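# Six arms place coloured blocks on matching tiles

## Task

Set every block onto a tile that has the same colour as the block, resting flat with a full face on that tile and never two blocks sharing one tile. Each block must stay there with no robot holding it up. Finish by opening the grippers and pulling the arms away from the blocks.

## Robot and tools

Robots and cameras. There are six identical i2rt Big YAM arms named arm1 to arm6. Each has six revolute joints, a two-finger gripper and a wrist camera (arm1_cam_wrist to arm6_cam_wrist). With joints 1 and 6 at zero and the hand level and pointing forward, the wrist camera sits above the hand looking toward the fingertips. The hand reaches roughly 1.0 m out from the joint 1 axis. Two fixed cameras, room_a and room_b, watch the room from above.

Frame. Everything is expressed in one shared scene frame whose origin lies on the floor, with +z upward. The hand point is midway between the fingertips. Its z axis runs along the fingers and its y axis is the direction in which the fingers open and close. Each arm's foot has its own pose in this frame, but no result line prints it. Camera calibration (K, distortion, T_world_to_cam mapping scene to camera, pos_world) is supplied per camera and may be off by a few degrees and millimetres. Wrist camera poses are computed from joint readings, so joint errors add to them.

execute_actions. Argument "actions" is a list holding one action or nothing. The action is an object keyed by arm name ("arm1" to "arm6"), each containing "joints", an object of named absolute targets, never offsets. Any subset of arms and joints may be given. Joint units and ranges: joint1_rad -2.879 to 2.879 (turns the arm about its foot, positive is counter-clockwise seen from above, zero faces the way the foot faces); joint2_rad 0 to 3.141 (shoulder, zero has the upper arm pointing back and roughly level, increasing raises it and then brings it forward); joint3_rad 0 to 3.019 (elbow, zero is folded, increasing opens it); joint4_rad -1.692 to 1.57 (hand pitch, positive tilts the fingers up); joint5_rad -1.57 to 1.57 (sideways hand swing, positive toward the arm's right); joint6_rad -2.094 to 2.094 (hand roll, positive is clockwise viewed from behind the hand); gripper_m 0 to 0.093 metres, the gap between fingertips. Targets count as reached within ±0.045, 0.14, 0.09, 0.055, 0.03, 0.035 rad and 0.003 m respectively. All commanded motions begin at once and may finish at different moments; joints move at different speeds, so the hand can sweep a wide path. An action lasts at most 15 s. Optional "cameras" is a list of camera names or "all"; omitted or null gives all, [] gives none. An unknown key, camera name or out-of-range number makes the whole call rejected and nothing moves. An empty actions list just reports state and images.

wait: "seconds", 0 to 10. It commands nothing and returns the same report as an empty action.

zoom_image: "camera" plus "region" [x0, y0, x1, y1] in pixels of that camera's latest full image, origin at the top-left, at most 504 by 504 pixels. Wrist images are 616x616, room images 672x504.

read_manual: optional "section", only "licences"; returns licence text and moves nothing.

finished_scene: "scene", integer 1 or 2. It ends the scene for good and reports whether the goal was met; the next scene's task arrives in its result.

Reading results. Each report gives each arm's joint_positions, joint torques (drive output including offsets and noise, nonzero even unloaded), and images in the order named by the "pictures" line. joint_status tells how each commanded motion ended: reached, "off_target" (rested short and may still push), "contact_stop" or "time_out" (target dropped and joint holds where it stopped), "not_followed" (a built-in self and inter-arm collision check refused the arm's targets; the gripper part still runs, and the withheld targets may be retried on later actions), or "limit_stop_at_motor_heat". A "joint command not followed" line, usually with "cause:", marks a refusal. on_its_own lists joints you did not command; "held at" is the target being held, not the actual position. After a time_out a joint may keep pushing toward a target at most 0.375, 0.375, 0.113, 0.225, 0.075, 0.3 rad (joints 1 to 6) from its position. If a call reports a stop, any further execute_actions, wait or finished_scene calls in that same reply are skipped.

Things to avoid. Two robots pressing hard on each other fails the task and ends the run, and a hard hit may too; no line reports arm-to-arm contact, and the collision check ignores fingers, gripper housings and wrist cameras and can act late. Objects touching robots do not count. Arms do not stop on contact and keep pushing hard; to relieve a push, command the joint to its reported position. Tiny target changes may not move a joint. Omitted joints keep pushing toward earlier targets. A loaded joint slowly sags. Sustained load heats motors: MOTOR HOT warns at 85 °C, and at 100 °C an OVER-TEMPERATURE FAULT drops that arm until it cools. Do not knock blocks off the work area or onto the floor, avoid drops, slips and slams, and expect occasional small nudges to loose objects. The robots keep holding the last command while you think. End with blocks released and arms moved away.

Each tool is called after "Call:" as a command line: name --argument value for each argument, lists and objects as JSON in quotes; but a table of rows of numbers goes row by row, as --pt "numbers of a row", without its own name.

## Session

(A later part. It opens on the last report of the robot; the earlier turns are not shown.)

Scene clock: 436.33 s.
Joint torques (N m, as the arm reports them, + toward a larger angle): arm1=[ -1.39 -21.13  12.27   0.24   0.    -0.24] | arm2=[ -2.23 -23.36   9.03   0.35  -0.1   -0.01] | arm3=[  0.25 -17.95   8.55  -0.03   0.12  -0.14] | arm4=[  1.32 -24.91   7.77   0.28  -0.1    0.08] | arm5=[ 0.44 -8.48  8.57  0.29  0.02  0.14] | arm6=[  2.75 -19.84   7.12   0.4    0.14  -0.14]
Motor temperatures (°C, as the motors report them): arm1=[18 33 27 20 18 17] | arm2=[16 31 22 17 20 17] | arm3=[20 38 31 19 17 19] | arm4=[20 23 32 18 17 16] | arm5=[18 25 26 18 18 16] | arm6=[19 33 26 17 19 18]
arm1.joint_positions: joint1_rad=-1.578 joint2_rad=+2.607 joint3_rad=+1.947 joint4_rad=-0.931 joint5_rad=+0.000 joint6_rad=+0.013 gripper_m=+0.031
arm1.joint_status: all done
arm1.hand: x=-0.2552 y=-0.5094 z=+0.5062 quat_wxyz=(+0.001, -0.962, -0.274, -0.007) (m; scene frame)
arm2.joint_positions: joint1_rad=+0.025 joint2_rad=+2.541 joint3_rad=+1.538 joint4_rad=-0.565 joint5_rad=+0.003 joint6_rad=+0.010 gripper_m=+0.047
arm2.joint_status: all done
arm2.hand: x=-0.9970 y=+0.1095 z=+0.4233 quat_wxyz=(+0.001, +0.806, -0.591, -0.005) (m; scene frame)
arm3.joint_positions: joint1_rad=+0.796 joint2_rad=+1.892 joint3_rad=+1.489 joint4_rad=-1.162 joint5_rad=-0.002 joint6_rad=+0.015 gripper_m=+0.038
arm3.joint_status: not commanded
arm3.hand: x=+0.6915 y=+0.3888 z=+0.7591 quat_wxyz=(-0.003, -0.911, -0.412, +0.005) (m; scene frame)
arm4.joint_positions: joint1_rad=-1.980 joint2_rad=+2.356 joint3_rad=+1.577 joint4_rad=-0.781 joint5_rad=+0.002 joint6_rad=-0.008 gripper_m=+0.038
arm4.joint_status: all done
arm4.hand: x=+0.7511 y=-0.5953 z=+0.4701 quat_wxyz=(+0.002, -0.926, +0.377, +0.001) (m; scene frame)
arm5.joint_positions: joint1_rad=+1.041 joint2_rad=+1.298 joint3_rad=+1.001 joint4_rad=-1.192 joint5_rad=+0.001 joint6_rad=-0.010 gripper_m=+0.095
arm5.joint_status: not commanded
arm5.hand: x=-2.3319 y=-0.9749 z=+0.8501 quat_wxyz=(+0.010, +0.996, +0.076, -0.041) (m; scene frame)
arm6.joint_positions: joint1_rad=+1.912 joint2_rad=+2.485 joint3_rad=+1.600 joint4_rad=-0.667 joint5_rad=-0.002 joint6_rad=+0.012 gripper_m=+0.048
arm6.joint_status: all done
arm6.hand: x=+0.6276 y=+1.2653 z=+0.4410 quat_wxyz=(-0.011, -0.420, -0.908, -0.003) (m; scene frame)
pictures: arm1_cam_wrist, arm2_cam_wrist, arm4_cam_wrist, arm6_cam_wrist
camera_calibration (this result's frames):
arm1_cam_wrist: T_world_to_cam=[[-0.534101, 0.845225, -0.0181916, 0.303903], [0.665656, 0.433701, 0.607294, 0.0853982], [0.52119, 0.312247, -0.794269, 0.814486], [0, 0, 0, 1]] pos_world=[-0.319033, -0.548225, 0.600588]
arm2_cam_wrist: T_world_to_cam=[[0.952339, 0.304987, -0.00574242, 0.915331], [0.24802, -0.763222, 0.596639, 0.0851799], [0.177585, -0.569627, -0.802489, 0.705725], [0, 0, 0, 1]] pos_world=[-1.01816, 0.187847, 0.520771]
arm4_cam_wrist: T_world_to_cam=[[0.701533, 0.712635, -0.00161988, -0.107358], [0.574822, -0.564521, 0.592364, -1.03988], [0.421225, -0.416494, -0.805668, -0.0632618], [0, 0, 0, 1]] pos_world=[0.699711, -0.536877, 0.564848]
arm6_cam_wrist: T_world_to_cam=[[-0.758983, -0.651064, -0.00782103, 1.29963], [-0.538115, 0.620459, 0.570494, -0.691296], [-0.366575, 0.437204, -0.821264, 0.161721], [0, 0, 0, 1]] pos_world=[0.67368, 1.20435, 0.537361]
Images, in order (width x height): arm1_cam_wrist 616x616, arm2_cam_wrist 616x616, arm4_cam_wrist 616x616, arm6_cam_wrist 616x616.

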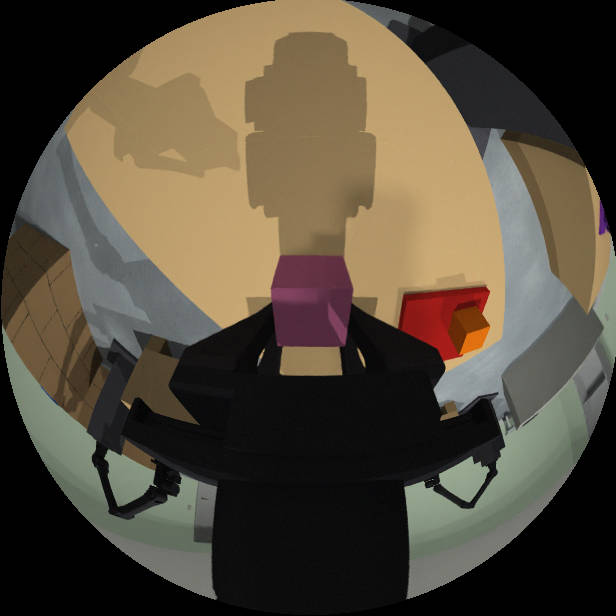

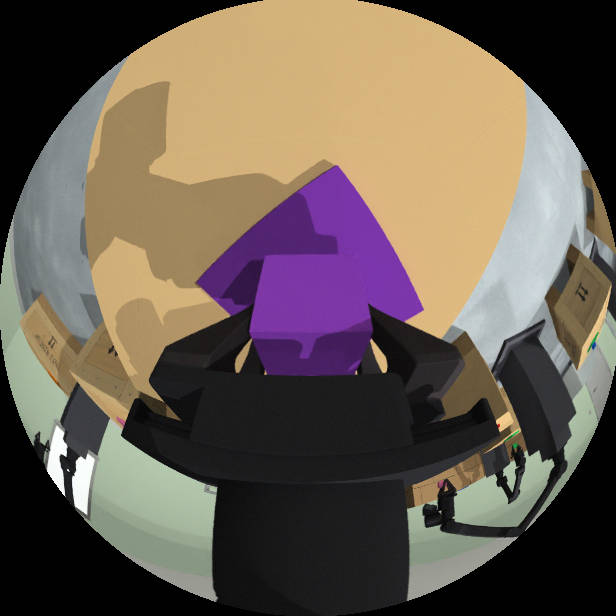

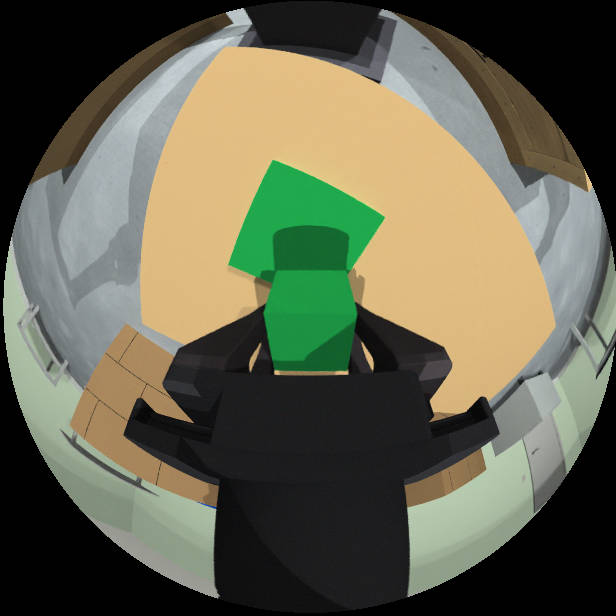

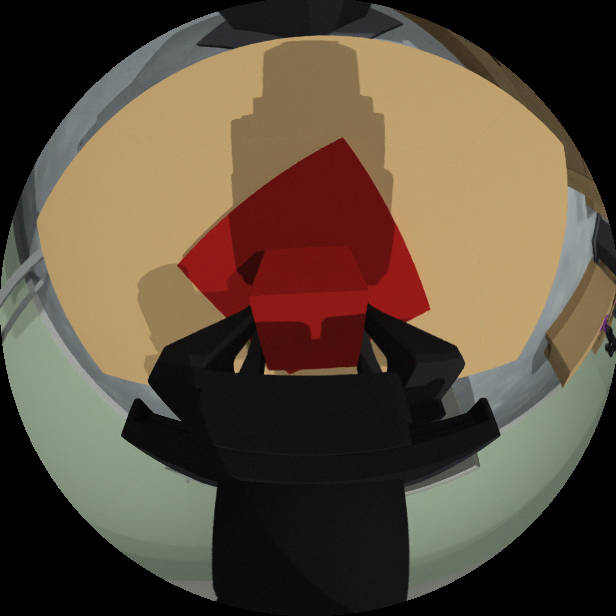

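Call:
execute_actions --actions '[{"arm1":{"joints":{"joint2_rad":2.76,"joint3_rad":2.075,"joint4_rad":-0.85}},"arm2":{"joints":{"joint2_rad":2.57}},"arm4":{"joints":{"joint2_rad":2.45,"joint3_rad":1.66,"joint4_rad":-0.75}},"arm6":{"joints":{"joint2_rad":2.545}}}]' --cameras '["arm1_cam_wrist","arm2_cam_wrist","arm4_cam_wrist","arm6_cam_wrist"]'

Scene clock: 459.10 s.
Joint torques (N m, as the arm reports them, + toward a larger angle): arm1=[ -1.08 -20.98   9.9    0.6    0.01  -0.23] | arm2=[ -2.4  -21.25   8.69   0.36  -0.07   0.02] | arm3=[ -0.08 -17.81   8.56   0.07   0.12  -0.12] | arm4=[  0.98 -24.68   7.75   0.52  -0.11   0.08] | arm5=[ 0.47 -8.45  8.58  0.3   0.02  0.14] | arm6=[  2.69 -18.64   6.82   0.37   0.12  -0.13]
Motor temperatures (°C, as the motors report them): arm1=[18 33 31 20 18 17] | arm2=[16 31 23 17 20 17] | arm3=[20 39 32 19 17 19] | arm4=[20 26 31 18 17 16] | arm5=[18 25 26 18 18 16] | arm6=[19 33 27 17 19 18]
arm1.joint_positions: joint1_rad=-1.578 joint2_rad=+2.751 joint3_rad=+2.046 joint4_rad=-0.862 joint5_rad=+0.000 joint6_rad=+0.013 gripper_m=+0.031
arm1.joint_status: all done
arm1.hand: x=-0.2650 y=-0.5157 z=+0.4403 quat_wxyz=(-0.002, -0.962, -0.274, +0.006) (m; scene frame)
arm2.joint_positions: joint1_rad=+0.025 joint2_rad=+2.551 joint3_rad=+1.540 joint4_rad=-0.565 joint5_rad=+0.002 joint6_rad=+0.010 gripper_m=+0.047
arm2.joint_status: all done
arm2.hand: x=-0.9964 y=+0.1072 z=+0.4185 quat_wxyz=(+0.004, +0.806, -0.591, -0.003) (m; scene frame)
arm3.joint_positions: joint1_rad=+0.796 joint2_rad=+1.892 joint3_rad=+1.489 joint4_rad=-1.162 joint5_rad=-0.002 joint6_rad=+0.015 gripper_m=+0.038
arm3.joint_status: not commanded
arm3.hand: x=+0.6915 y=+0.3888 z=+0.7591 quat_wxyz=(-0.003, -0.911, -0.412, +0.005) (m; scene frame)
arm4.joint_positions: joint1_rad=-1.980 joint2_rad=+2.451 joint3_rad=+1.638 joint4_rad=-0.760 joint5_rad=+0.002 joint6_rad=-0.008 gripper_m=+0.038
arm4.joint_status: all done
arm4.hand: x=+0.7463 y=-0.5904 z=+0.4302 quat_wxyz=(+0.000, -0.926, +0.377, -0.005) (m; scene frame)
arm5.joint_positions: joint1_rad=+1.041 joint2_rad=+1.298 joint3_rad=+1.001 joint4_rad=-1.192 joint5_rad=+0.001 joint6_rad=-0.010 gripper_m=+0.095
arm5.joint_status: not commanded
arm5.hand: x=-2.3319 y=-0.9749 z=+0.8501 quat_wxyz=(+0.010, +0.996, +0.076, -0.041) (m; scene frame)
arm6.joint_positions: joint1_rad=+1.913 joint2_rad=+2.516 joint3_rad=+1.602 joint4_rad=-0.667 joint5_rad=-0.002 joint6_rad=+0.011 gripper_m=+0.048
arm6.joint_status: all done
arm6.hand: x=+0.6212 y=+1.2736 z=+0.4235 quat_wxyz=(+0.002, -0.419, -0.908, -0.009) (m; scene frame)
pictures: arm1_cam_wrist, arm2_cam_wrist, arm4_cam_wrist, arm6_cam_wrist
camera_calibration (this result's frames):
arm1_cam_wrist: T_world_to_cam=[[-0.534458, 0.844996, -0.0183224, 0.302705], [0.678339, 0.441779, 0.587101, 0.151042], [0.504193, 0.301353, -0.809306, 0.765691], [0, 0, 0, 1]] pos_world=[-0.32673, -0.553254, 0.536548]
arm2_cam_wrist: T_world_to_cam=[[0.952209, 0.305387, -0.00608619, 0.915381], [0.247311, -0.759127, 0.602132, 0.082655], [0.179263, -0.574861, -0.798373, 0.700984], [0, 0, 0, 1]] pos_world=[-1.01774, 0.186169, 0.515448]
arm4_cam_wrist: T_world_to_cam=[[0.701562, 0.712607, -0.00166302, -0.107532], [0.569633, -0.559399, 0.602155, -1.00807], [0.428169, -0.423396, -0.798377, -0.10383], [0, 0, 0, 1]] pos_world=[0.694129, -0.531247, 0.523941]
arm6_cam_wrist: T_world_to_cam=[[-0.757644, -0.652628, -0.00723239, 1.30094], [-0.52826, 0.606679, 0.594039, -0.688464], [-0.383299, 0.45389, -0.804404, 0.123319], [0, 0, 0, 1]] pos_world=[0.669226, 1.21073, 0.517581]
Images, in order (width x height): arm1_cam_wrist 616x616, arm2_cam_wrist 616x616, arm4_cam_wrist 616x616, arm6_cam_wrist 616x616.

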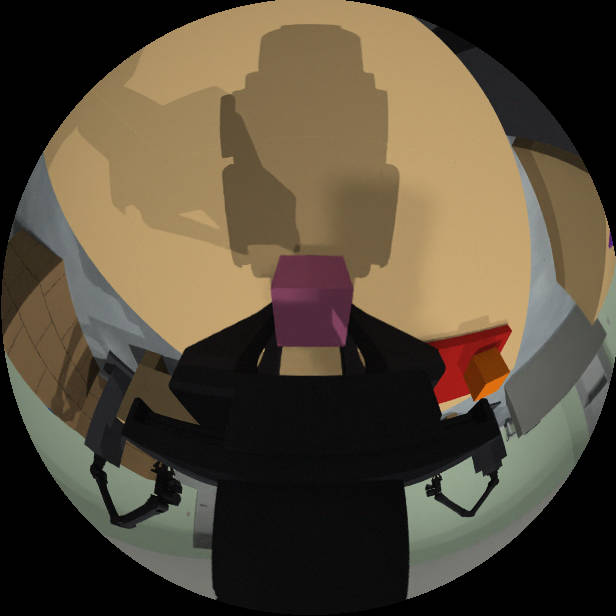

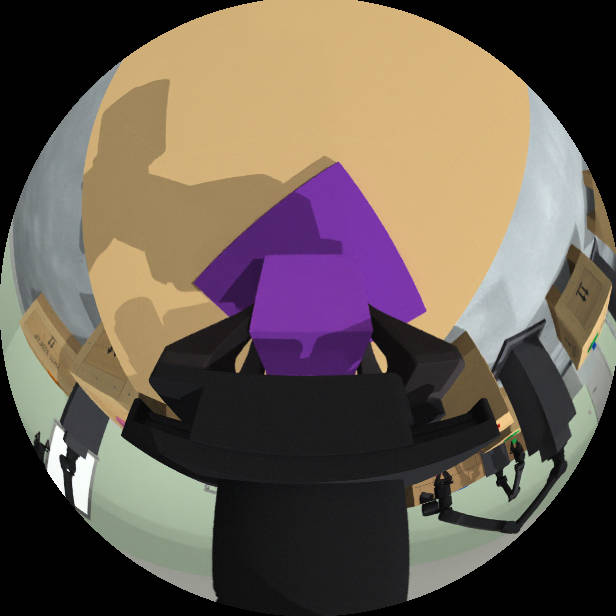

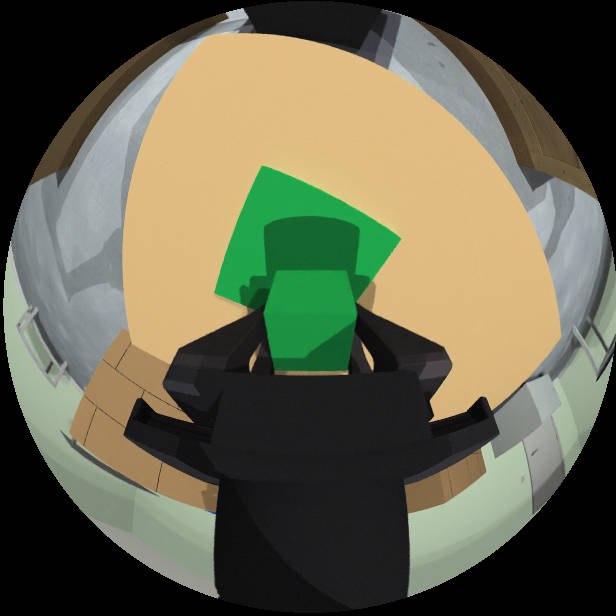

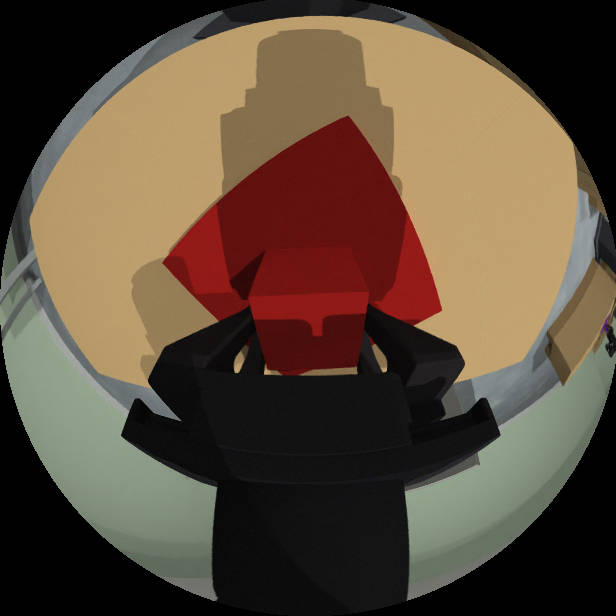

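Call:
execute_actions --actions '[{"arm1":{"joints":{"joint2_rad":2.80}},"arm2":{"joints":{"joint2_rad":2.595}},"arm4":{"joints":{"joint2_rad":2.505,"joint4_rad":-0.69}},"arm6":{"joints":{"joint2_rad":2.57}}}]' --cameras '["arm4_cam_wrist","room_b"]'

Scene clock: 485.73 s.
Joint torques (N m, as the arm reports them, + toward a larger angle): arm1=[ -1.08 -19.04   9.99   0.66   0.    -0.24] | arm2=[ -2.51 -19.11   8.61   0.3   -0.09  -0.01] | arm3=[  0.04 -17.6    8.49   0.01   0.1   -0.14] | arm4=[  0.95 -25.41   7.46   0.79  -0.11   0.08] | arm5=[ 0.45 -8.48  8.57  0.31  0.02  0.13] | arm6=[  2.77 -16.98   6.84   0.36   0.12  -0.13]
Motor temperatures (°C, as the motors report them): arm1=[18 34 31 20 18 17] | arm2=[16 31 23 17 20 17] | arm3=[20 39 32 19 17 19] | arm4=[20 27 31 18 17 16] | arm5=[18 25 26 18 18 16] | arm6=[19 33 27 17 19 18]
arm1.joint_positions: joint1_rad=-1.578 joint2_rad=+2.768 joint3_rad=+2.046 joint4_rad=-0.862 joint5_rad=+0.000 joint6_rad=+0.013 gripper_m=+0.031
arm1.joint_status: all done
arm1.hand: x=-0.2589 y=-0.5118 z=+0.4286 quat_wxyz=(+0.000, -0.962, -0.274, -0.003) (m; scene frame)
arm2.joint_positions: joint1_rad=+0.025 joint2_rad=+2.551 joint3_rad=+1.540 joint4_rad=-0.565 joint5_rad=+0.002 joint6_rad=+0.010 gripper_m=+0.047
arm2.joint_status: all done
arm2.hand: x=-0.9963 y=+0.1069 z=+0.4181 quat_wxyz=(+0.004, +0.806, -0.591, -0.002) (m; scene frame)
arm3.joint_positions: joint1_rad=+0.796 joint2_rad=+1.892 joint3_rad=+1.489 joint4_rad=-1.162 joint5_rad=-0.002 joint6_rad=+0.015 gripper_m=+0.038
arm3.joint_status: not commanded
arm3.hand: x=+0.6915 y=+0.3888 z=+0.7591 quat_wxyz=(-0.003, -0.911, -0.412, +0.005) (m; scene frame)
arm4.joint_positions: joint1_rad=-1.980 joint2_rad=+2.501 joint3_rad=+1.638 joint4_rad=-0.705 joint5_rad=+0.002 joint6_rad=-0.008 gripper_m=+0.038
arm4.joint_status: all done
arm4.hand: x=+0.7496 y=-0.5936 z=+0.4002 quat_wxyz=(+0.001, -0.926, +0.377, -0.003) (m; scene frame)
arm5.joint_positions: joint1_rad=+1.041 joint2_rad=+1.298 joint3_rad=+1.001 joint4_rad=-1.192 joint5_rad=+0.001 joint6_rad=-0.010 gripper_m=+0.095
arm5.joint_status: not commanded
arm5.hand: x=-2.3319 y=-0.9749 z=+0.8501 quat_wxyz=(+0.010, +0.996, +0.076, -0.041) (m; scene frame)
arm6.joint_positions: joint1_rad=+1.913 joint2_rad=+2.517 joint3_rad=+1.602 joint4_rad=-0.667 joint5_rad=-0.002 joint6_rad=+0.011 gripper_m=+0.048
arm6.joint_status: all done
arm6.hand: x=+0.6210 y=+1.2739 z=+0.4231 quat_wxyz=(+0.002, -0.419, -0.908, -0.009) (m; scene frame)
pictures: arm4_cam_wrist, room_b
camera_calibration (this result's frames):
arm4_cam_wrist: T_world_to_cam=[[0.701553, 0.712616, -0.00164959, -0.107609], [0.571264, -0.561009, 0.599105, -0.994592], [0.426006, -0.421246, -0.800669, -0.12663], [0, 0, 0, 1]] pos_world=[0.697613, -0.534633, 0.494299]
Images, in order (width x height): arm4_cam_wrist 616x616, room_b 672x504.

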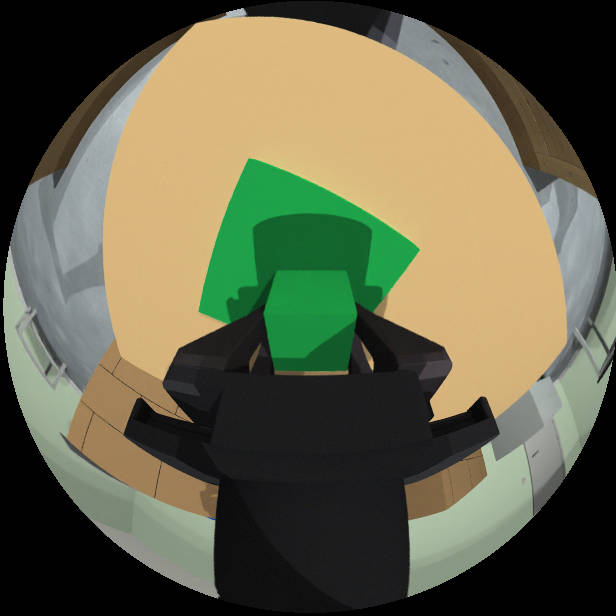

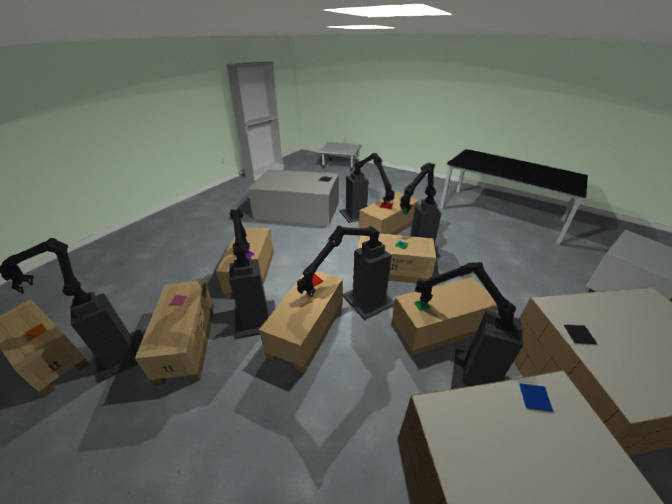

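Call:
execute_actions --actions '[{"arm1":{"joints":{"joint2_rad":2.83}},"arm2":{"joints":{"joint2_rad":2.55,"gripper_m":0.093}},"arm4":{"joints":{"joint2_rad":2.535,"joint4_rad":-0.66}},"arm6":{"joints":{"joint2_rad":2.515,"gripper_m":0.093}}}]' --cameras '["arm4_cam_wrist"]'

Scene clock: 494.33 s.
Joint torques (N m, as the arm reports them, + toward a larger angle): arm1=[ -1.11 -20.02   9.56   0.62   0.    -0.21] | arm2=[ -2.41 -23.52   8.6    0.28  -0.09   0.01] | arm3=[  0.09 -18.02   8.51  -0.01   0.13  -0.13] | arm4=[  0.9  -22.97   7.6    1.18  -0.07   0.08] | arm5=[ 0.48 -8.47  8.57  0.3   0.03  0.14] | arm6=[  2.71 -21.     6.8    0.35   0.12  -0.12]
Motor temperatures (°C, as the motors report them): arm1=[18 34 31 20 18 17] | arm2=[16 31 23 17 20 17] | arm3=[20 39 32 19 17 19] | arm4=[20 27 30 18 17 16] | arm5=[18 25 26 18 18 16] | arm6=[19 33 27 17 19 18]
arm1.joint_positions: joint1_rad=-1.578 joint2_rad=+2.800 joint3_rad=+2.047 joint4_rad=-0.861 joint5_rad=+0.000 joint6_rad=+0.013 gripper_m=+0.031
arm1.joint_status: all done
arm1.hand: x=-0.2478 y=-0.5048 z=+0.4080 quat_wxyz=(+0.005, -0.961, -0.274, -0.018) (m; scene frame)
arm2.joint_positions: joint1_rad=+0.025 joint2_rad=+2.552 joint3_rad=+1.541 joint4_rad=-0.565 joint5_rad=+0.002 joint6_rad=+0.010 gripper_m=+0.093
arm2.joint_status: all done
arm2.hand: x=-0.9962 y=+0.1068 z=+0.4177 quat_wxyz=(+0.004, +0.806, -0.591, -0.002) (m; scene frame)
arm3.joint_positions: joint1_rad=+0.796 joint2_rad=+1.892 joint3_rad=+1.489 joint4_rad=-1.162 joint5_rad=-0.002 joint6_rad=+0.015 gripper_m=+0.038
arm3.joint_status: not commanded
arm3.hand: x=+0.6915 y=+0.3888 z=+0.7591 quat_wxyz=(-0.003, -0.911, -0.412, +0.005) (m; scene frame)
arm4.joint_positions: joint1_rad=-1.980 joint2_rad=+2.504 joint3_rad=+1.638 joint4_rad=-0.686 joint5_rad=+0.001 joint6_rad=-0.008 gripper_m=+0.038
arm4.joint_status: all done
arm4.hand: x=+0.7468 y=-0.5910 z=+0.3985 quat_wxyz=(+0.004, -0.926, +0.377, +0.005) (m; scene frame)
arm5.joint_positions: joint1_rad=+1.041 joint2_rad=+1.298 joint3_rad=+1.001 joint4_rad=-1.192 joint5_rad=+0.001 joint6_rad=-0.010 gripper_m=+0.095
arm5.joint_status: not commanded
arm5.hand: x=-2.3319 y=-0.9749 z=+0.8501 quat_wxyz=(+0.010, +0.996, +0.076, -0.041) (m; scene frame)
arm6.joint_positions: joint1_rad=+1.913 joint2_rad=+2.517 joint3_rad=+1.602 joint4_rad=-0.667 joint5_rad=-0.001 joint6_rad=+0.011 gripper_m=+0.093
arm6.joint_status: all done
arm6.hand: x=+0.6209 y=+1.2738 z=+0.4231 quat_wxyz=(+0.003, -0.419, -0.908, -0.009) (m; scene frame)
pictures: arm4_cam_wrist
camera_calibration (this result's frames):
arm4_cam_wrist: T_world_to_cam=[[0.701506, 0.712659, -0.00235283, -0.107156], [0.57866, -0.567671, 0.585579, -0.994584], [0.415983, -0.412149, -0.810612, -0.108999], [0, 0, 0, 1]] pos_world=[0.696039, -0.533154, 0.4938]
Images, in order (width x height): arm4_cam_wrist 616x616.

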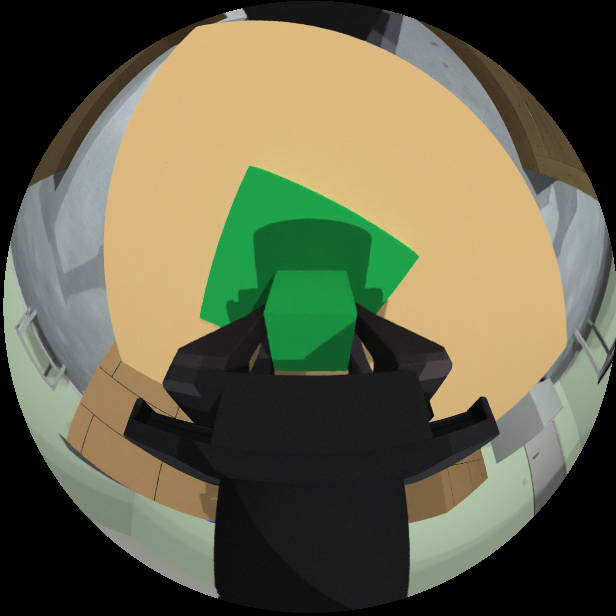

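Call:
execute_actions --actions '[{"arm1":{"joints":{"joint2_rad":2.86,"joint4_rad":-0.82}},"arm2":{"joints":{"joint2_rad":2.2,"joint4_rad":-0.91}},"arm4":{"joints":{"joint2_rad":2.50,"gripper_m":0.093}},"arm6":{"joints":{"joint2_rad":1.7,"joint4_rad":-1.4}}}]' --cameras '["arm1_cam_wrist","arm2_cam_wrist","arm6_cam_wrist"]'

Scene clock: 505.53 s.
Joint torques (N m, as the arm reports them, + toward a larger angle): arm1=[ -1.08 -17.17   9.57   1.02   0.    -0.23] | arm2=[ -2.35 -23.18   9.99  -0.16  -0.08   0.  ] | arm3=[ -0.1  -17.87   8.58   0.06   0.12  -0.12] | arm4=[  0.97 -25.57   7.6    0.86  -0.08   0.08] | arm5=[ 0.45 -8.49  8.57  0.3   0.03  0.14] | arm6=[  2.57 -14.13   9.32  -0.22   0.12  -0.12]
Motor temperatures (°C, as the motors report them): arm1=[18 34 31 20 18 17] | arm2=[16 31 23 17 20 17] | arm3=[20 39 33 19 17 19] | arm4=[20 27 30 18 17 16] | arm5=[18 25 26 18 18 16] | arm6=[19 34 27 17 19 18]
arm1.joint_positions: joint1_rad=-1.578 joint2_rad=+2.802 joint3_rad=+2.047 joint4_rad=-0.841 joint5_rad=+0.000 joint6_rad=+0.013 gripper_m=+0.031
arm1.joint_status: all done
arm1.hand: x=-0.2514 y=-0.5071 z=+0.4068 quat_wxyz=(+0.002, -0.962, -0.274, -0.009) (m; scene frame)
arm2.joint_positions: joint1_rad=+0.025 joint2_rad=+2.207 joint3_rad=+1.552 joint4_rad=-0.904 joint5_rad=+0.002 joint6_rad=+0.010 gripper_m=+0.093
arm2.joint_status: all done
arm2.hand: x=-1.0036 y=+0.1366 z=+0.6194 quat_wxyz=(-0.001, +0.806, -0.591, -0.009) (m; scene frame)
arm3.joint_positions: joint1_rad=+0.796 joint2_rad=+1.892 joint3_rad=+1.489 joint4_rad=-1.162 joint5_rad=-0.002 joint6_rad=+0.015 gripper_m=+0.038
arm3.joint_status: not commanded
arm3.hand: x=+0.6915 y=+0.3888 z=+0.7591 quat_wxyz=(-0.003, -0.911, -0.412, +0.005) (m; scene frame)
arm4.joint_positions: joint1_rad=-1.980 joint2_rad=+2.504 joint3_rad=+1.638 joint4_rad=-0.676 joint5_rad=+0.001 joint6_rad=-0.008 gripper_m=+0.093
arm4.joint_status: all done
arm4.hand: x=+0.7451 y=-0.5894 z=+0.3985 quat_wxyz=(+0.005, -0.926, +0.377, +0.009) (m; scene frame)
arm5.joint_positions: joint1_rad=+1.041 joint2_rad=+1.298 joint3_rad=+1.001 joint4_rad=-1.192 joint5_rad=+0.001 joint6_rad=-0.010 gripper_m=+0.095
arm5.joint_status: not commanded
arm5.hand: x=-2.3319 y=-0.9749 z=+0.8501 quat_wxyz=(+0.010, +0.996, +0.076, -0.041) (m; scene frame)
arm6.joint_positions: joint1_rad=+1.913 joint2_rad=+1.683 joint3_rad=+1.618 joint4_rad=-1.386 joint5_rad=-0.001 joint6_rad=+0.011 gripper_m=+0.093
arm6.joint_status: all done
arm6.hand: x=+0.5793 y=+1.3122 z=+0.9050 quat_wxyz=(-0.057, -0.418, -0.906, +0.018) (m; scene frame)
pictures: arm1_cam_wrist, arm2_cam_wrist, arm6_cam_wrist
camera_calibration (this result's frames):
arm1_cam_wrist: T_world_to_cam=[[-0.534042, 0.845263, -0.0181687, 0.302236], [0.6635, 0.432328, 0.610622, 0.139585], [0.523991, 0.314043, -0.791714, 0.733451], [0, 0, 0, 1]] pos_world=[-0.31553, -0.546151, 0.500941]
arm2_cam_wrist: T_world_to_cam=[[0.952234, 0.305308, -0.00616815, 0.914577], [0.250134, -0.768245, 0.589265, -0.00213892], [0.175168, -0.562661, -0.807917, 0.87969], [0, 0, 0, 1]] pos_world=[-1.02445, 0.214096, 0.717618]
arm6_cam_wrist: T_world_to_cam=[[-0.758108, -0.652083, -0.00772959, 1.29782], [-0.573224, 0.660682, 0.48468, -0.965843], [-0.310945, 0.371871, -0.874657, 0.606359], [0, 0, 0, 1]] pos_world=[0.618789, 1.25891, 1.00851]
Images, in order (width x height): arm1_cam_wrist 616x616, arm2_cam_wrist 616x616, arm6_cam_wrist 616x616.

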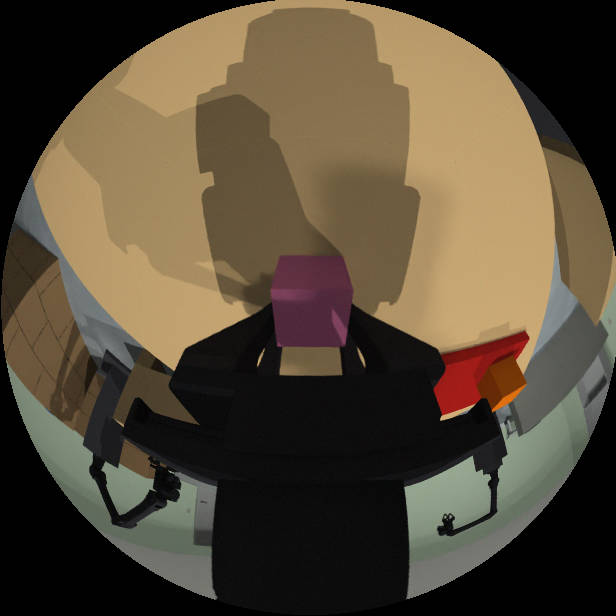

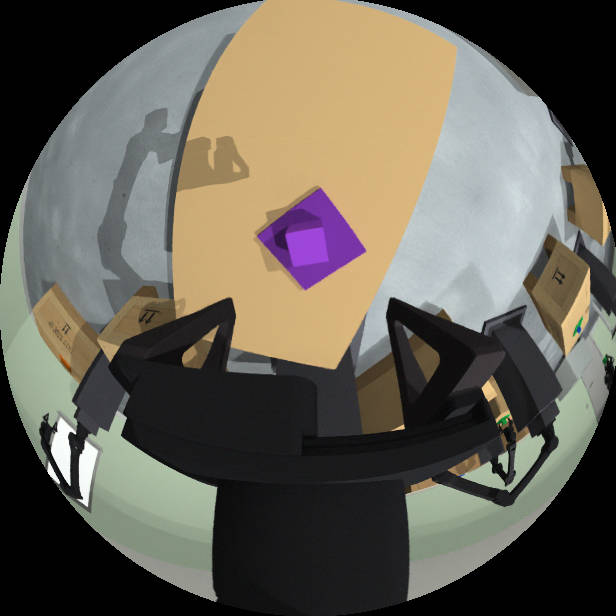

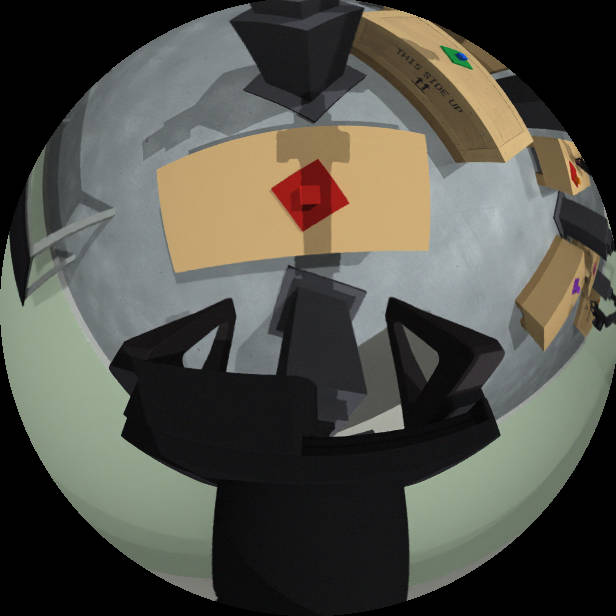

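Call:
execute_actions --actions '[{"arm1":{"joints":{"joint2_rad":2.80,"gripper_m":0.093}},"arm2":{"joints":{"joint1_rad":-0.8}},"arm4":{"joints":{"joint2_rad":1.8,"joint4_rad":-1.4}},"arm6":{"joints":{"joint2_rad":1.2,"joint3_rad":1.0,"joint4_rad":-1.2}},"arm3":{"joints":{"joint2_rad":1.4,"joint3_rad":1.1,"joint4_rad":-1.27}}}]' --cameras '["arm4_cam_wrist"]'

Call:
execute_actions --actions '[{"arm1":{"joints":{"joint2_rad":2.2,"joint3_rad":1.9,"joint4_rad":-1.27}},"arm4":{"joints":{"joint2_rad":1.3,"joint3_rad":1.0,"joint4_rad":-1.27}}}]' --cameras '["arm1_cam_wrist","room_b"]'

Scene clock: 516.27 s.
Joint torques (N m, as the arm reports them, + toward a larger angle): arm1=[ -1.   -22.01   9.59   0.84  -0.06  -0.23] | arm2=[ -1.05 -23.54   9.99  -0.08  -0.04   0.02] | arm3=[ 0.17 -9.56  7.86  0.22  0.13 -0.14] | arm4=[  1.04 -21.03   9.37  -0.24  -0.08   0.08] | arm5=[ 0.49 -8.46  8.58  0.3   0.02  0.14] | arm6=[ 2.43 -6.98  8.8   1.13  0.11 -0.13]
Motor temperatures (°C, as the motors report them): arm1=[18 34 31 20 18 17] | arm2=[16 31 24 17 20 17] | arm3=[20 39 33 19 17 19] | arm4=[20 27 31 18 17 16] | arm5=[18 25 26 18 18 16] | arm6=[19 32 29 17 19 18]
arm1.joint_positions: joint1_rad=-1.580 joint2_rad=+2.802 joint3_rad=+2.047 joint4_rad=-0.836 joint5_rad=+0.002 joint6_rad=+0.013 gripper_m=+0.093
arm1.joint_status: all done
arm1.hand: x=-0.2529 y=-0.5068 z=+0.4068 quat_wxyz=(+0.002, -0.962, -0.274, -0.006) (m; scene frame)
arm2.joint_positions: joint1_rad=-0.807 joint2_rad=+2.207 joint3_rad=+1.552 joint4_rad=-0.904 joint5_rad=+0.001 joint6_rad=+0.009 gripper_m=+0.093
arm2.joint_status: all done
arm2.hand: x=-0.5157 y=+0.0868 z=+0.6135 quat_wxyz=(+0.000, +0.499, -0.866, -0.006) (m; scene frame)
arm3.joint_positions: joint1_rad=+0.796 joint2_rad=+1.387 joint3_rad=+1.103 joint4_rad=-1.266 joint5_rad=-0.002 joint6_rad=+0.015 gripper_m=+0.038
arm3.joint_status: all done
arm3.hand: x=+0.8007 y=+0.5165 z=+0.8476 quat_wxyz=(-0.006, -0.911, -0.412, +0.012) (m; scene frame)
arm4.joint_positions: joint1_rad=-1.980 joint2_rad=+1.803 joint3_rad=+1.651 joint4_rad=-1.385 joint5_rad=+0.001 joint6_rad=-0.008 gripper_m=+0.093
arm4.joint_status: all done
arm4.hand: x=+0.7849 y=-0.6298 z=+0.8143 quat_wxyz=(+0.006, -0.926, +0.377, +0.012) (m; scene frame)
arm5.joint_positions: joint1_rad=+1.041 joint2_rad=+1.298 joint3_rad=+1.001 joint4_rad=-1.192 joint5_rad=+0.001 joint6_rad=-0.010 gripper_m=+0.095
arm5.joint_status: not commanded
arm5.hand: x=-2.3319 y=-0.9749 z=+0.8501 quat_wxyz=(+0.010, +0.996, +0.076, -0.041) (m; scene frame)
arm6.joint_positions: joint1_rad=+1.913 joint2_rad=+1.191 joint3_rad=+0.999 joint4_rad=-1.217 joint5_rad=-0.001 joint6_rad=+0.011 gripper_m=+0.093
arm6.joint_status: all done
arm6.hand: x=+0.4593 y=+1.4504 z=+0.8670 quat_wxyz=(-0.077, -0.418, -0.905, +0.027) (m; scene frame)
pictures: arm4_cam_wrist
camera_calibration (this result's frames):
arm4_cam_wrist: T_world_to_cam=[[0.701464, 0.712701, -0.00229897, -0.10528], [0.584797, -0.573727, 0.573455, -1.28094], [0.407383, -0.403603, -0.819234, 0.215431], [0, 0, 0, 1]] pos_world=[0.735174, -0.572926, 0.910806]
Images, in order (width x height): arm4_cam_wrist 616x616.

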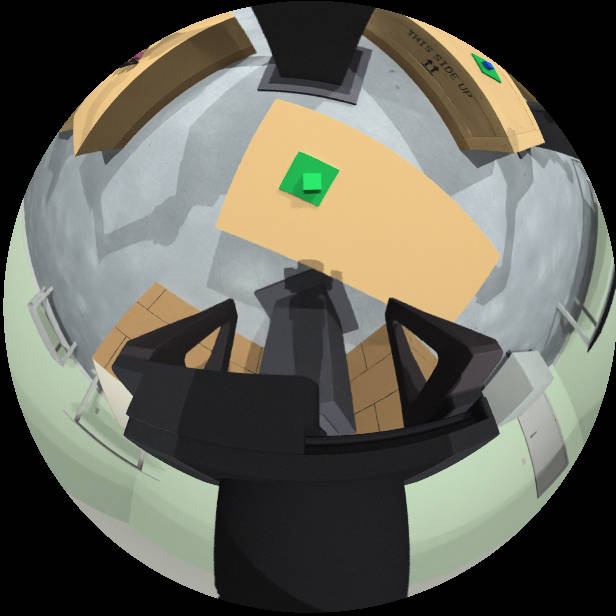

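Scene clock: 517.93 s.
Joint torques (N m, as the arm reports them, + toward a larger angle): arm1=[ -0.92 -18.42  10.07  -0.49  -0.06  -0.24] | arm2=[ -1.34 -23.39   9.97  -0.1   -0.06   0.01] | arm3=[-0.07 -9.66  7.9   0.22  0.11 -0.12] | arm4=[  0.98 -10.9    9.07   0.62  -0.07   0.08] | arm5=[ 0.47 -8.47  8.58  0.3   0.02  0.14] | arm6=[ 2.55 -7.03  8.8   1.11  0.11 -0.13]
Motor temperatures (°C, as the motors report them): arm1=[18 34 31 20 18 17] | arm2=[16 32 24 17 20 17] | arm3=[20 39 33 19 17 19] | arm4=[20 27 31 18 17 16] | arm5=[18 25 26 18 18 16] | arm6=[19 31 29 17 19 18]
arm1.joint_positions: joint1_rad=-1.580 joint2_rad=+2.180 joint3_rad=+1.895 joint4_rad=-1.254 joint5_rad=+0.002 joint6_rad=+0.013 gripper_m=+0.093
arm1.joint_status: all done
arm1.hand: x=-0.2457 y=-0.5016 z=+0.7704 quat_wxyz=(-0.005, -0.962, -0.274, +0.019) (m; scene frame)
arm2.joint_positions: joint1_rad=-0.807 joint2_rad=+2.207 joint3_rad=+1.552 joint4_rad=-0.904 joint5_rad=+0.001 joint6_rad=+0.009 gripper_m=+0.093
arm2.joint_status: not commanded
arm2.hand: x=-0.5157 y=+0.0868 z=+0.6135 quat_wxyz=(+0.000, +0.499, -0.866, -0.006) (m; scene frame)
arm3.joint_positions: joint1_rad=+0.796 joint2_rad=+1.387 joint3_rad=+1.103 joint4_rad=-1.266 joint5_rad=-0.002 joint6_rad=+0.015 gripper_m=+0.038
arm3.joint_status: not commanded
arm3.hand: x=+0.8007 y=+0.5165 z=+0.8476 quat_wxyz=(-0.006, -0.911, -0.412, +0.012) (m; scene frame)
arm4.joint_positions: joint1_rad=-1.980 joint2_rad=+1.301 joint3_rad=+0.990 joint4_rad=-1.282 joint5_rad=+0.001 joint6_rad=-0.008 gripper_m=+0.093
arm4.joint_status: all done
arm4.hand: x=+0.9387 y=-0.7822 z=+0.7873 quat_wxyz=(-0.004, -0.926, +0.377, -0.014) (m; scene frame)
arm5.joint_positions: joint1_rad=+1.041 joint2_rad=+1.298 joint3_rad=+1.001 joint4_rad=-1.192 joint5_rad=+0.001 joint6_rad=-0.010 gripper_m=+0.095
arm5.joint_status: not commanded
arm5.hand: x=-2.3319 y=-0.9749 z=+0.8501 quat_wxyz=(+0.010, +0.996, +0.076, -0.041) (m; scene frame)
arm6.joint_positions: joint1_rad=+1.913 joint2_rad=+1.191 joint3_rad=+0.999 joint4_rad=-1.217 joint5_rad=-0.001 joint6_rad=+0.011 gripper_m=+0.093
arm6.joint_status: not commanded
arm6.hand: x=+0.4593 y=+1.4504 z=+0.8670 quat_wxyz=(-0.077, -0.418, -0.905, +0.027) (m; scene frame)
pictures: arm1_cam_wrist, room_b
camera_calibration (this result's frames):
arm1_cam_wrist: T_world_to_cam=[[-0.533843, 0.845414, -0.0169352, 0.306436], [0.692502, 0.448603, 0.564975, -0.0380693], [0.485235, 0.28988, -0.824934, 1.02052], [0, 0, 0, 1]] pos_world=[-0.30524, -0.537815, 0.868559]
Images, in order (width x height): arm1_cam_wrist 616x616, room_b 672x504.

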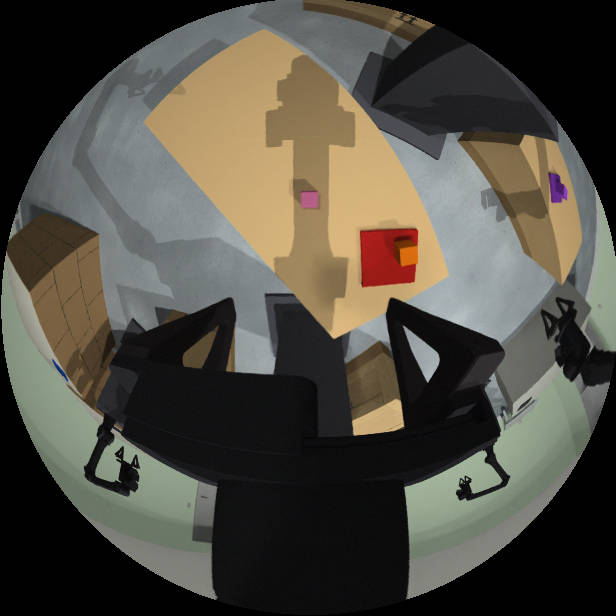

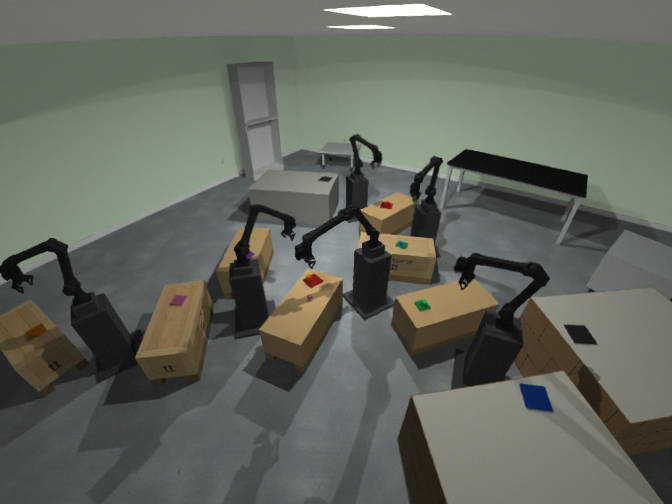

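Call:
execute_actions --actions '[{"arm1":{"joints":{"joint1_rad":1.9,"joint2_rad":2.37,"joint3_rad":1.495,"joint4_rad":-0.685}},"arm2":{"joints":{"joint1_rad":-1.565,"joint2_rad":2.26,"joint3_rad":1.32,"joint4_rad":-0.61}},"arm3":{"joints":{"joint1_rad":0.1}},"arm4":{"joints":{"joint1_rad":-1.2}}}]' --cameras '["arm1_cam_wrist","arm2_cam_wrist"]'

Scene clock: 539.67 s.
Joint torques (N m, as the arm reports them, + toward a larger angle): arm1=[ -0.39 -19.68   5.18   0.41   0.08  -0.23] | arm2=[ -1.03 -22.5    5.9    0.35  -0.04   0.02] | arm3=[-0.13 -9.77  7.87  0.15  0.02 -0.1 ] | arm4=[  0.7  -10.95   9.07   0.62  -0.01   0.08] | arm5=[ 0.45 -8.52  8.58  0.3   0.02  0.14] | arm6=[ 2.52 -6.93  8.77  1.13  0.1  -0.13]
Motor temperatures (°C, as the motors report them): arm1=[18 34 31 20 18 17] | arm2=[16 32 24 17 20 17] | arm3=[20 36 32 19 17 19] | arm4=[20 24 32 18 17 16] | arm5=[18 24 26 18 18 16] | arm6=[19 28 30 17 19 18]
arm1.joint_positions: joint1_rad=+1.912 joint2_rad=+2.382 joint3_rad=+1.504 joint4_rad=-0.691 joint5_rad=-0.001 joint6_rad=+0.012 gripper_m=+0.093
arm1.joint_status: all done
arm1.hand: x=+0.6740 y=+0.3225 z=+0.5145 quat_wxyz=(+0.003, +0.438, -0.899, +0.000) (m; scene frame)
arm2.joint_positions: joint1_rad=-1.578 joint2_rad=+2.273 joint3_rad=+1.326 joint4_rad=-0.615 joint5_rad=+0.001 joint6_rad=+0.008 gripper_m=+0.093
arm2.joint_status: all done
arm2.hand: x=-0.2950 y=-0.2896 z=+0.5140 quat_wxyz=(+0.001, +0.137, -0.991, -0.001) (m; scene frame)
arm3.joint_positions: joint1_rad=+0.104 joint2_rad=+1.389 joint3_rad=+1.103 joint4_rad=-1.266 joint5_rad=+0.000 joint6_rad=+0.014 gripper_m=+0.038
arm3.joint_status: all done
arm3.hand: x=+0.6694 y=+0.7472 z=+0.8466 quat_wxyz=(-0.003, -0.997, -0.079, +0.012) (m; scene frame)
arm4.joint_positions: joint1_rad=-1.203 joint2_rad=+1.301 joint3_rad=+0.990 joint4_rad=-1.282 joint5_rad=+0.000 joint6_rad=-0.008 gripper_m=+0.093
arm4.joint_status: all done
arm4.hand: x=+0.8384 y=-1.0237 z=+0.7877 quat_wxyz=(-0.002, -1.000, -0.002, -0.014) (m; scene frame)
arm5.joint_positions: joint1_rad=+1.041 joint2_rad=+1.298 joint3_rad=+1.001 joint4_rad=-1.192 joint5_rad=+0.001 joint6_rad=-0.010 gripper_m=+0.095
arm5.joint_status: not commanded
arm5.hand: x=-2.3319 y=-0.9749 z=+0.8501 quat_wxyz=(+0.010, +0.996, +0.076, -0.041) (m; scene frame)
arm6.joint_positions: joint1_rad=+1.913 joint2_rad=+1.191 joint3_rad=+0.999 joint4_rad=-1.217 joint5_rad=-0.001 joint6_rad=+0.011 gripper_m=+0.093
arm6.joint_status: not commanded
arm6.hand: x=+0.4593 y=+1.4504 z=+0.8670 quat_wxyz=(-0.077, -0.418, -0.905, +0.027) (m; scene frame)
pictures: arm1_cam_wrist, arm2_cam_wrist
camera_calibration (this result's frames):
arm1_cam_wrist: T_world_to_cam=[[0.791621, -0.610699, -0.0195645, -0.326053], [-0.478616, -0.639677, 0.601448, 0.221384], [-0.379818, -0.466755, -0.798672, 0.937802], [0, 0, 0, 1]] pos_world=[0.720263, 0.380218, 0.609467]
arm2_cam_wrist: T_world_to_cam=[[0.276044, -0.961145, 0.000132749, -0.200114], [-0.766043, -0.219927, 0.603996, -0.593276], [-0.580498, -0.166831, -0.796988, 0.316724], [0, 0, 0, 1]] pos_world=[-0.215377, -0.269976, 0.610787]
Images, in order (width x height): arm1_cam_wrist 616x616, arm2_cam_wrist 616x616.

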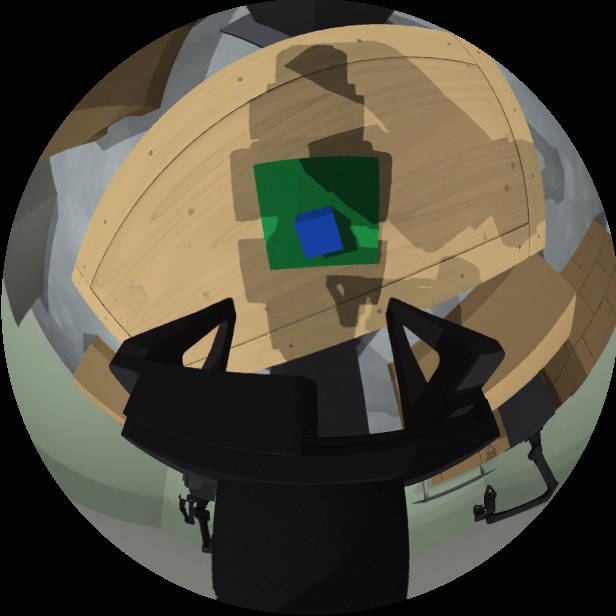

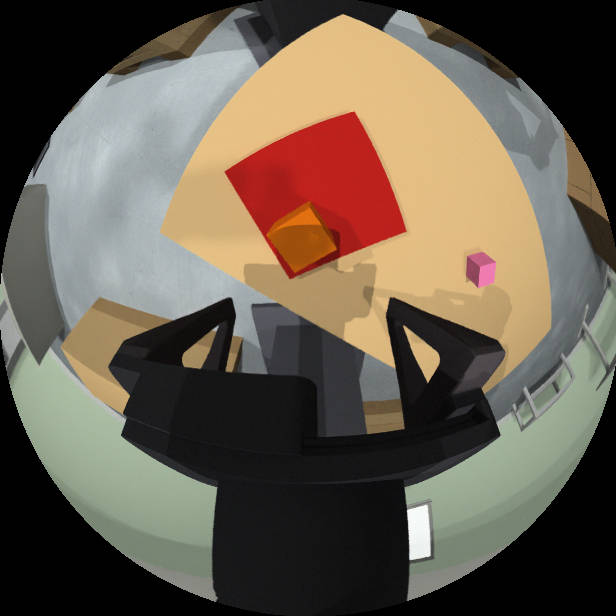

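Call:
zoom_image --camera "arm1_cam_wrist" --region '[240, 150, 400, 290]'

Call:
zoom_image --camera "arm2_cam_wrist" --region '[230, 170, 390, 310]'

Region (240, 150, 400, 290) of arm1_cam_wrist's 616x616 image, scaled by 3.150, with more detail than that image has; it fills the top 441 rows of this view, and the rest is white.

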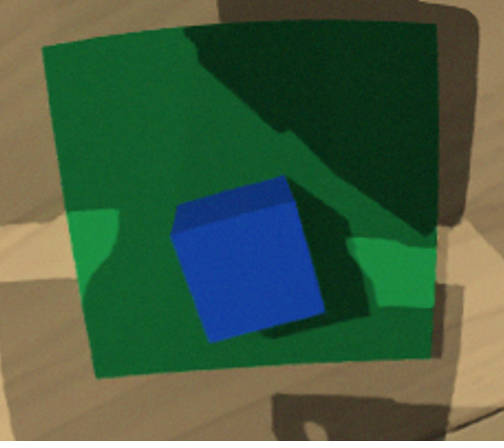

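Region (230, 170, 390, 310) of arm2_cam_wrist's 616x616 image, scaled by 3.150, with more detail than that image has; it fills the top 441 rows of this view, and the rest is white.

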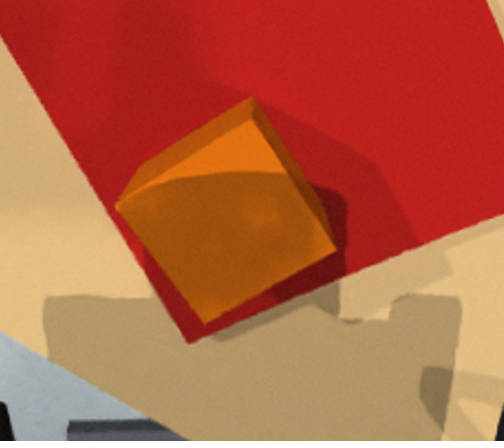

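Call:
execute_actions --actions '[{"arm1":{"joints":{"joint1_rad":1.885,"joint2_rad":2.53,"joint3_rad":1.59,"joint4_rad":-0.605,"joint6_rad":-0.28}},"arm2":{"joints":{"joint1_rad":-1.555,"joint2_rad":2.435,"joint3_rad":1.41,"joint4_rad":-0.512,"joint6_rad":-0.54}}}]' --cameras '["arm1_cam_wrist","arm2_cam_wrist"]'

Scene clock: 561.93 s.
Joint torques (N m, as the arm reports them, + toward a larger angle): arm1=[ -0.94 -18.52   7.25   0.67   0.04  -0.25] | arm2=[ -1.12 -23.73   7.19   0.38  -0.07  -0.01] | arm3=[ 0.13 -9.79  7.9   0.22  0.03 -0.1 ] | arm4=[  0.66 -10.96   9.05   0.62  -0.01   0.08] | arm5=[ 0.45 -8.48  8.57  0.3   0.02  0.14] | arm6=[ 2.58 -7.06  8.78  1.1   0.12 -0.13]
Motor temperatures (°C, as the motors report them): arm1=[18 35 28 20 18 17] | arm2=[16 32 22 17 20 17] | arm3=[20 35 32 19 17 19] | arm4=[20 24 33 18 17 16] | arm5=[18 24 27 18 18 16] | arm6=[19 27 30 17 19 18]
arm1.joint_positions: joint1_rad=+1.895 joint2_rad=+2.520 joint3_rad=+1.570 joint4_rad=-0.617 joint5_rad=-0.001 joint6_rad=-0.265 gripper_m=+0.093
arm1.joint_status: all done
arm1.hand: x=+0.6846 y=+0.3201 z=+0.4515 quat_wxyz=(+0.002, +0.551, -0.835, -0.001) (m; scene frame)
arm2.joint_positions: joint1_rad=-1.569 joint2_rad=+2.451 joint3_rad=+1.394 joint4_rad=-0.517 joint5_rad=+0.001 joint6_rad=-0.528 gripper_m=+0.093
arm2.joint_status: all done
arm2.hand: x=-0.2970 y=-0.2848 z=+0.4349 quat_wxyz=(+0.007, +0.399, -0.917, -0.002) (m; scene frame)
arm3.joint_positions: joint1_rad=+0.104 joint2_rad=+1.389 joint3_rad=+1.103 joint4_rad=-1.266 joint5_rad=+0.000 joint6_rad=+0.014 gripper_m=+0.038
arm3.joint_status: not commanded
arm3.hand: x=+0.6694 y=+0.7472 z=+0.8466 quat_wxyz=(-0.003, -0.997, -0.079, +0.012) (m; scene frame)
arm4.joint_positions: joint1_rad=-1.203 joint2_rad=+1.301 joint3_rad=+0.990 joint4_rad=-1.282 joint5_rad=+0.000 joint6_rad=-0.008 gripper_m=+0.093
arm4.joint_status: not commanded
arm4.hand: x=+0.8384 y=-1.0237 z=+0.7877 quat_wxyz=(-0.002, -1.000, -0.002, -0.014) (m; scene frame)
arm5.joint_positions: joint1_rad=+1.041 joint2_rad=+1.298 joint3_rad=+1.001 joint4_rad=-1.192 joint5_rad=+0.001 joint6_rad=-0.010 gripper_m=+0.095
arm5.joint_status: not commanded
arm5.hand: x=-2.3319 y=-0.9749 z=+0.8501 quat_wxyz=(+0.010, +0.996, +0.076, -0.041) (m; scene frame)
arm6.joint_positions: joint1_rad=+1.913 joint2_rad=+1.191 joint3_rad=+0.999 joint4_rad=-1.217 joint5_rad=-0.001 joint6_rad=+0.011 gripper_m=+0.093
arm6.joint_status: not commanded
arm6.hand: x=+0.4593 y=+1.4504 z=+0.8670 quat_wxyz=(-0.077, -0.418, -0.905, +0.027) (m; scene frame)
pictures: arm1_cam_wrist, arm2_cam_wrist
camera_calibration (this result's frames):
arm1_cam_wrist: T_world_to_cam=[[0.922241, -0.386089, -0.0201678, -0.498184], [-0.298232, -0.743637, 0.598383, 0.174024], [-0.246026, -0.545839, -0.800956, 0.825133], [0, 0, 0, 1]] pos_world=[0.71435, 0.387458, 0.546715]
arm2_cam_wrist: T_world_to_cam=[[0.734662, -0.6784, -0.00677918, 0.0247428], [-0.53408, -0.584477, 0.610857, -0.583948], [-0.418367, -0.445152, -0.791712, 0.219895], [0, 0, 0, 1]] pos_world=[-0.238056, -0.226632, 0.53097]
Images, in order (width x height): arm1_cam_wrist 616x616, arm2_cam_wrist 616x616.

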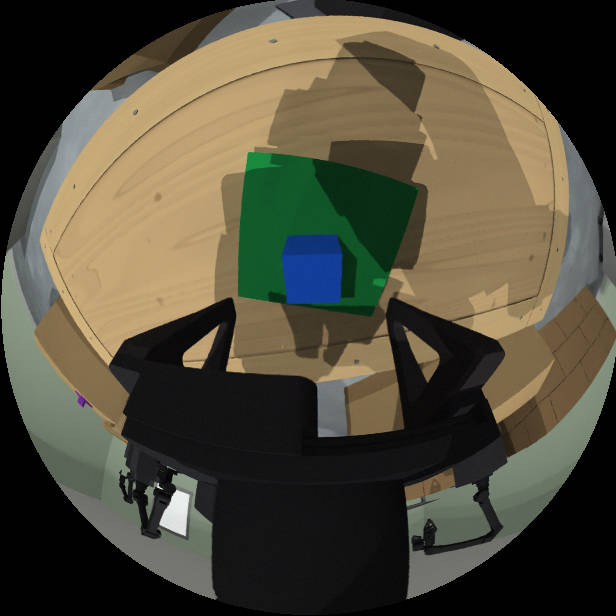

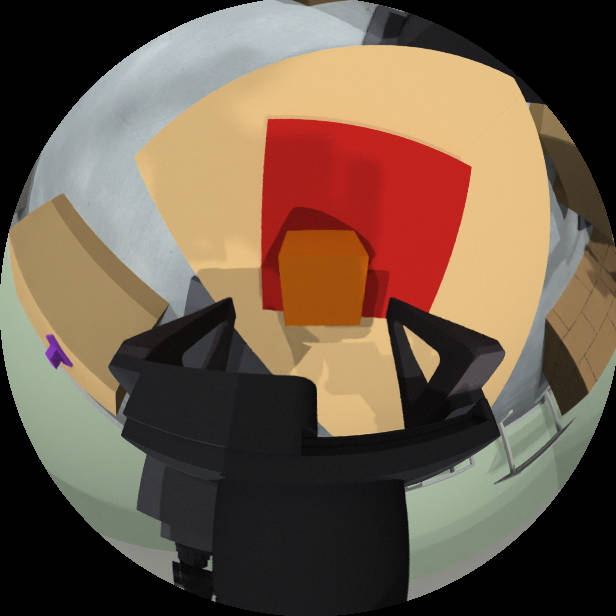

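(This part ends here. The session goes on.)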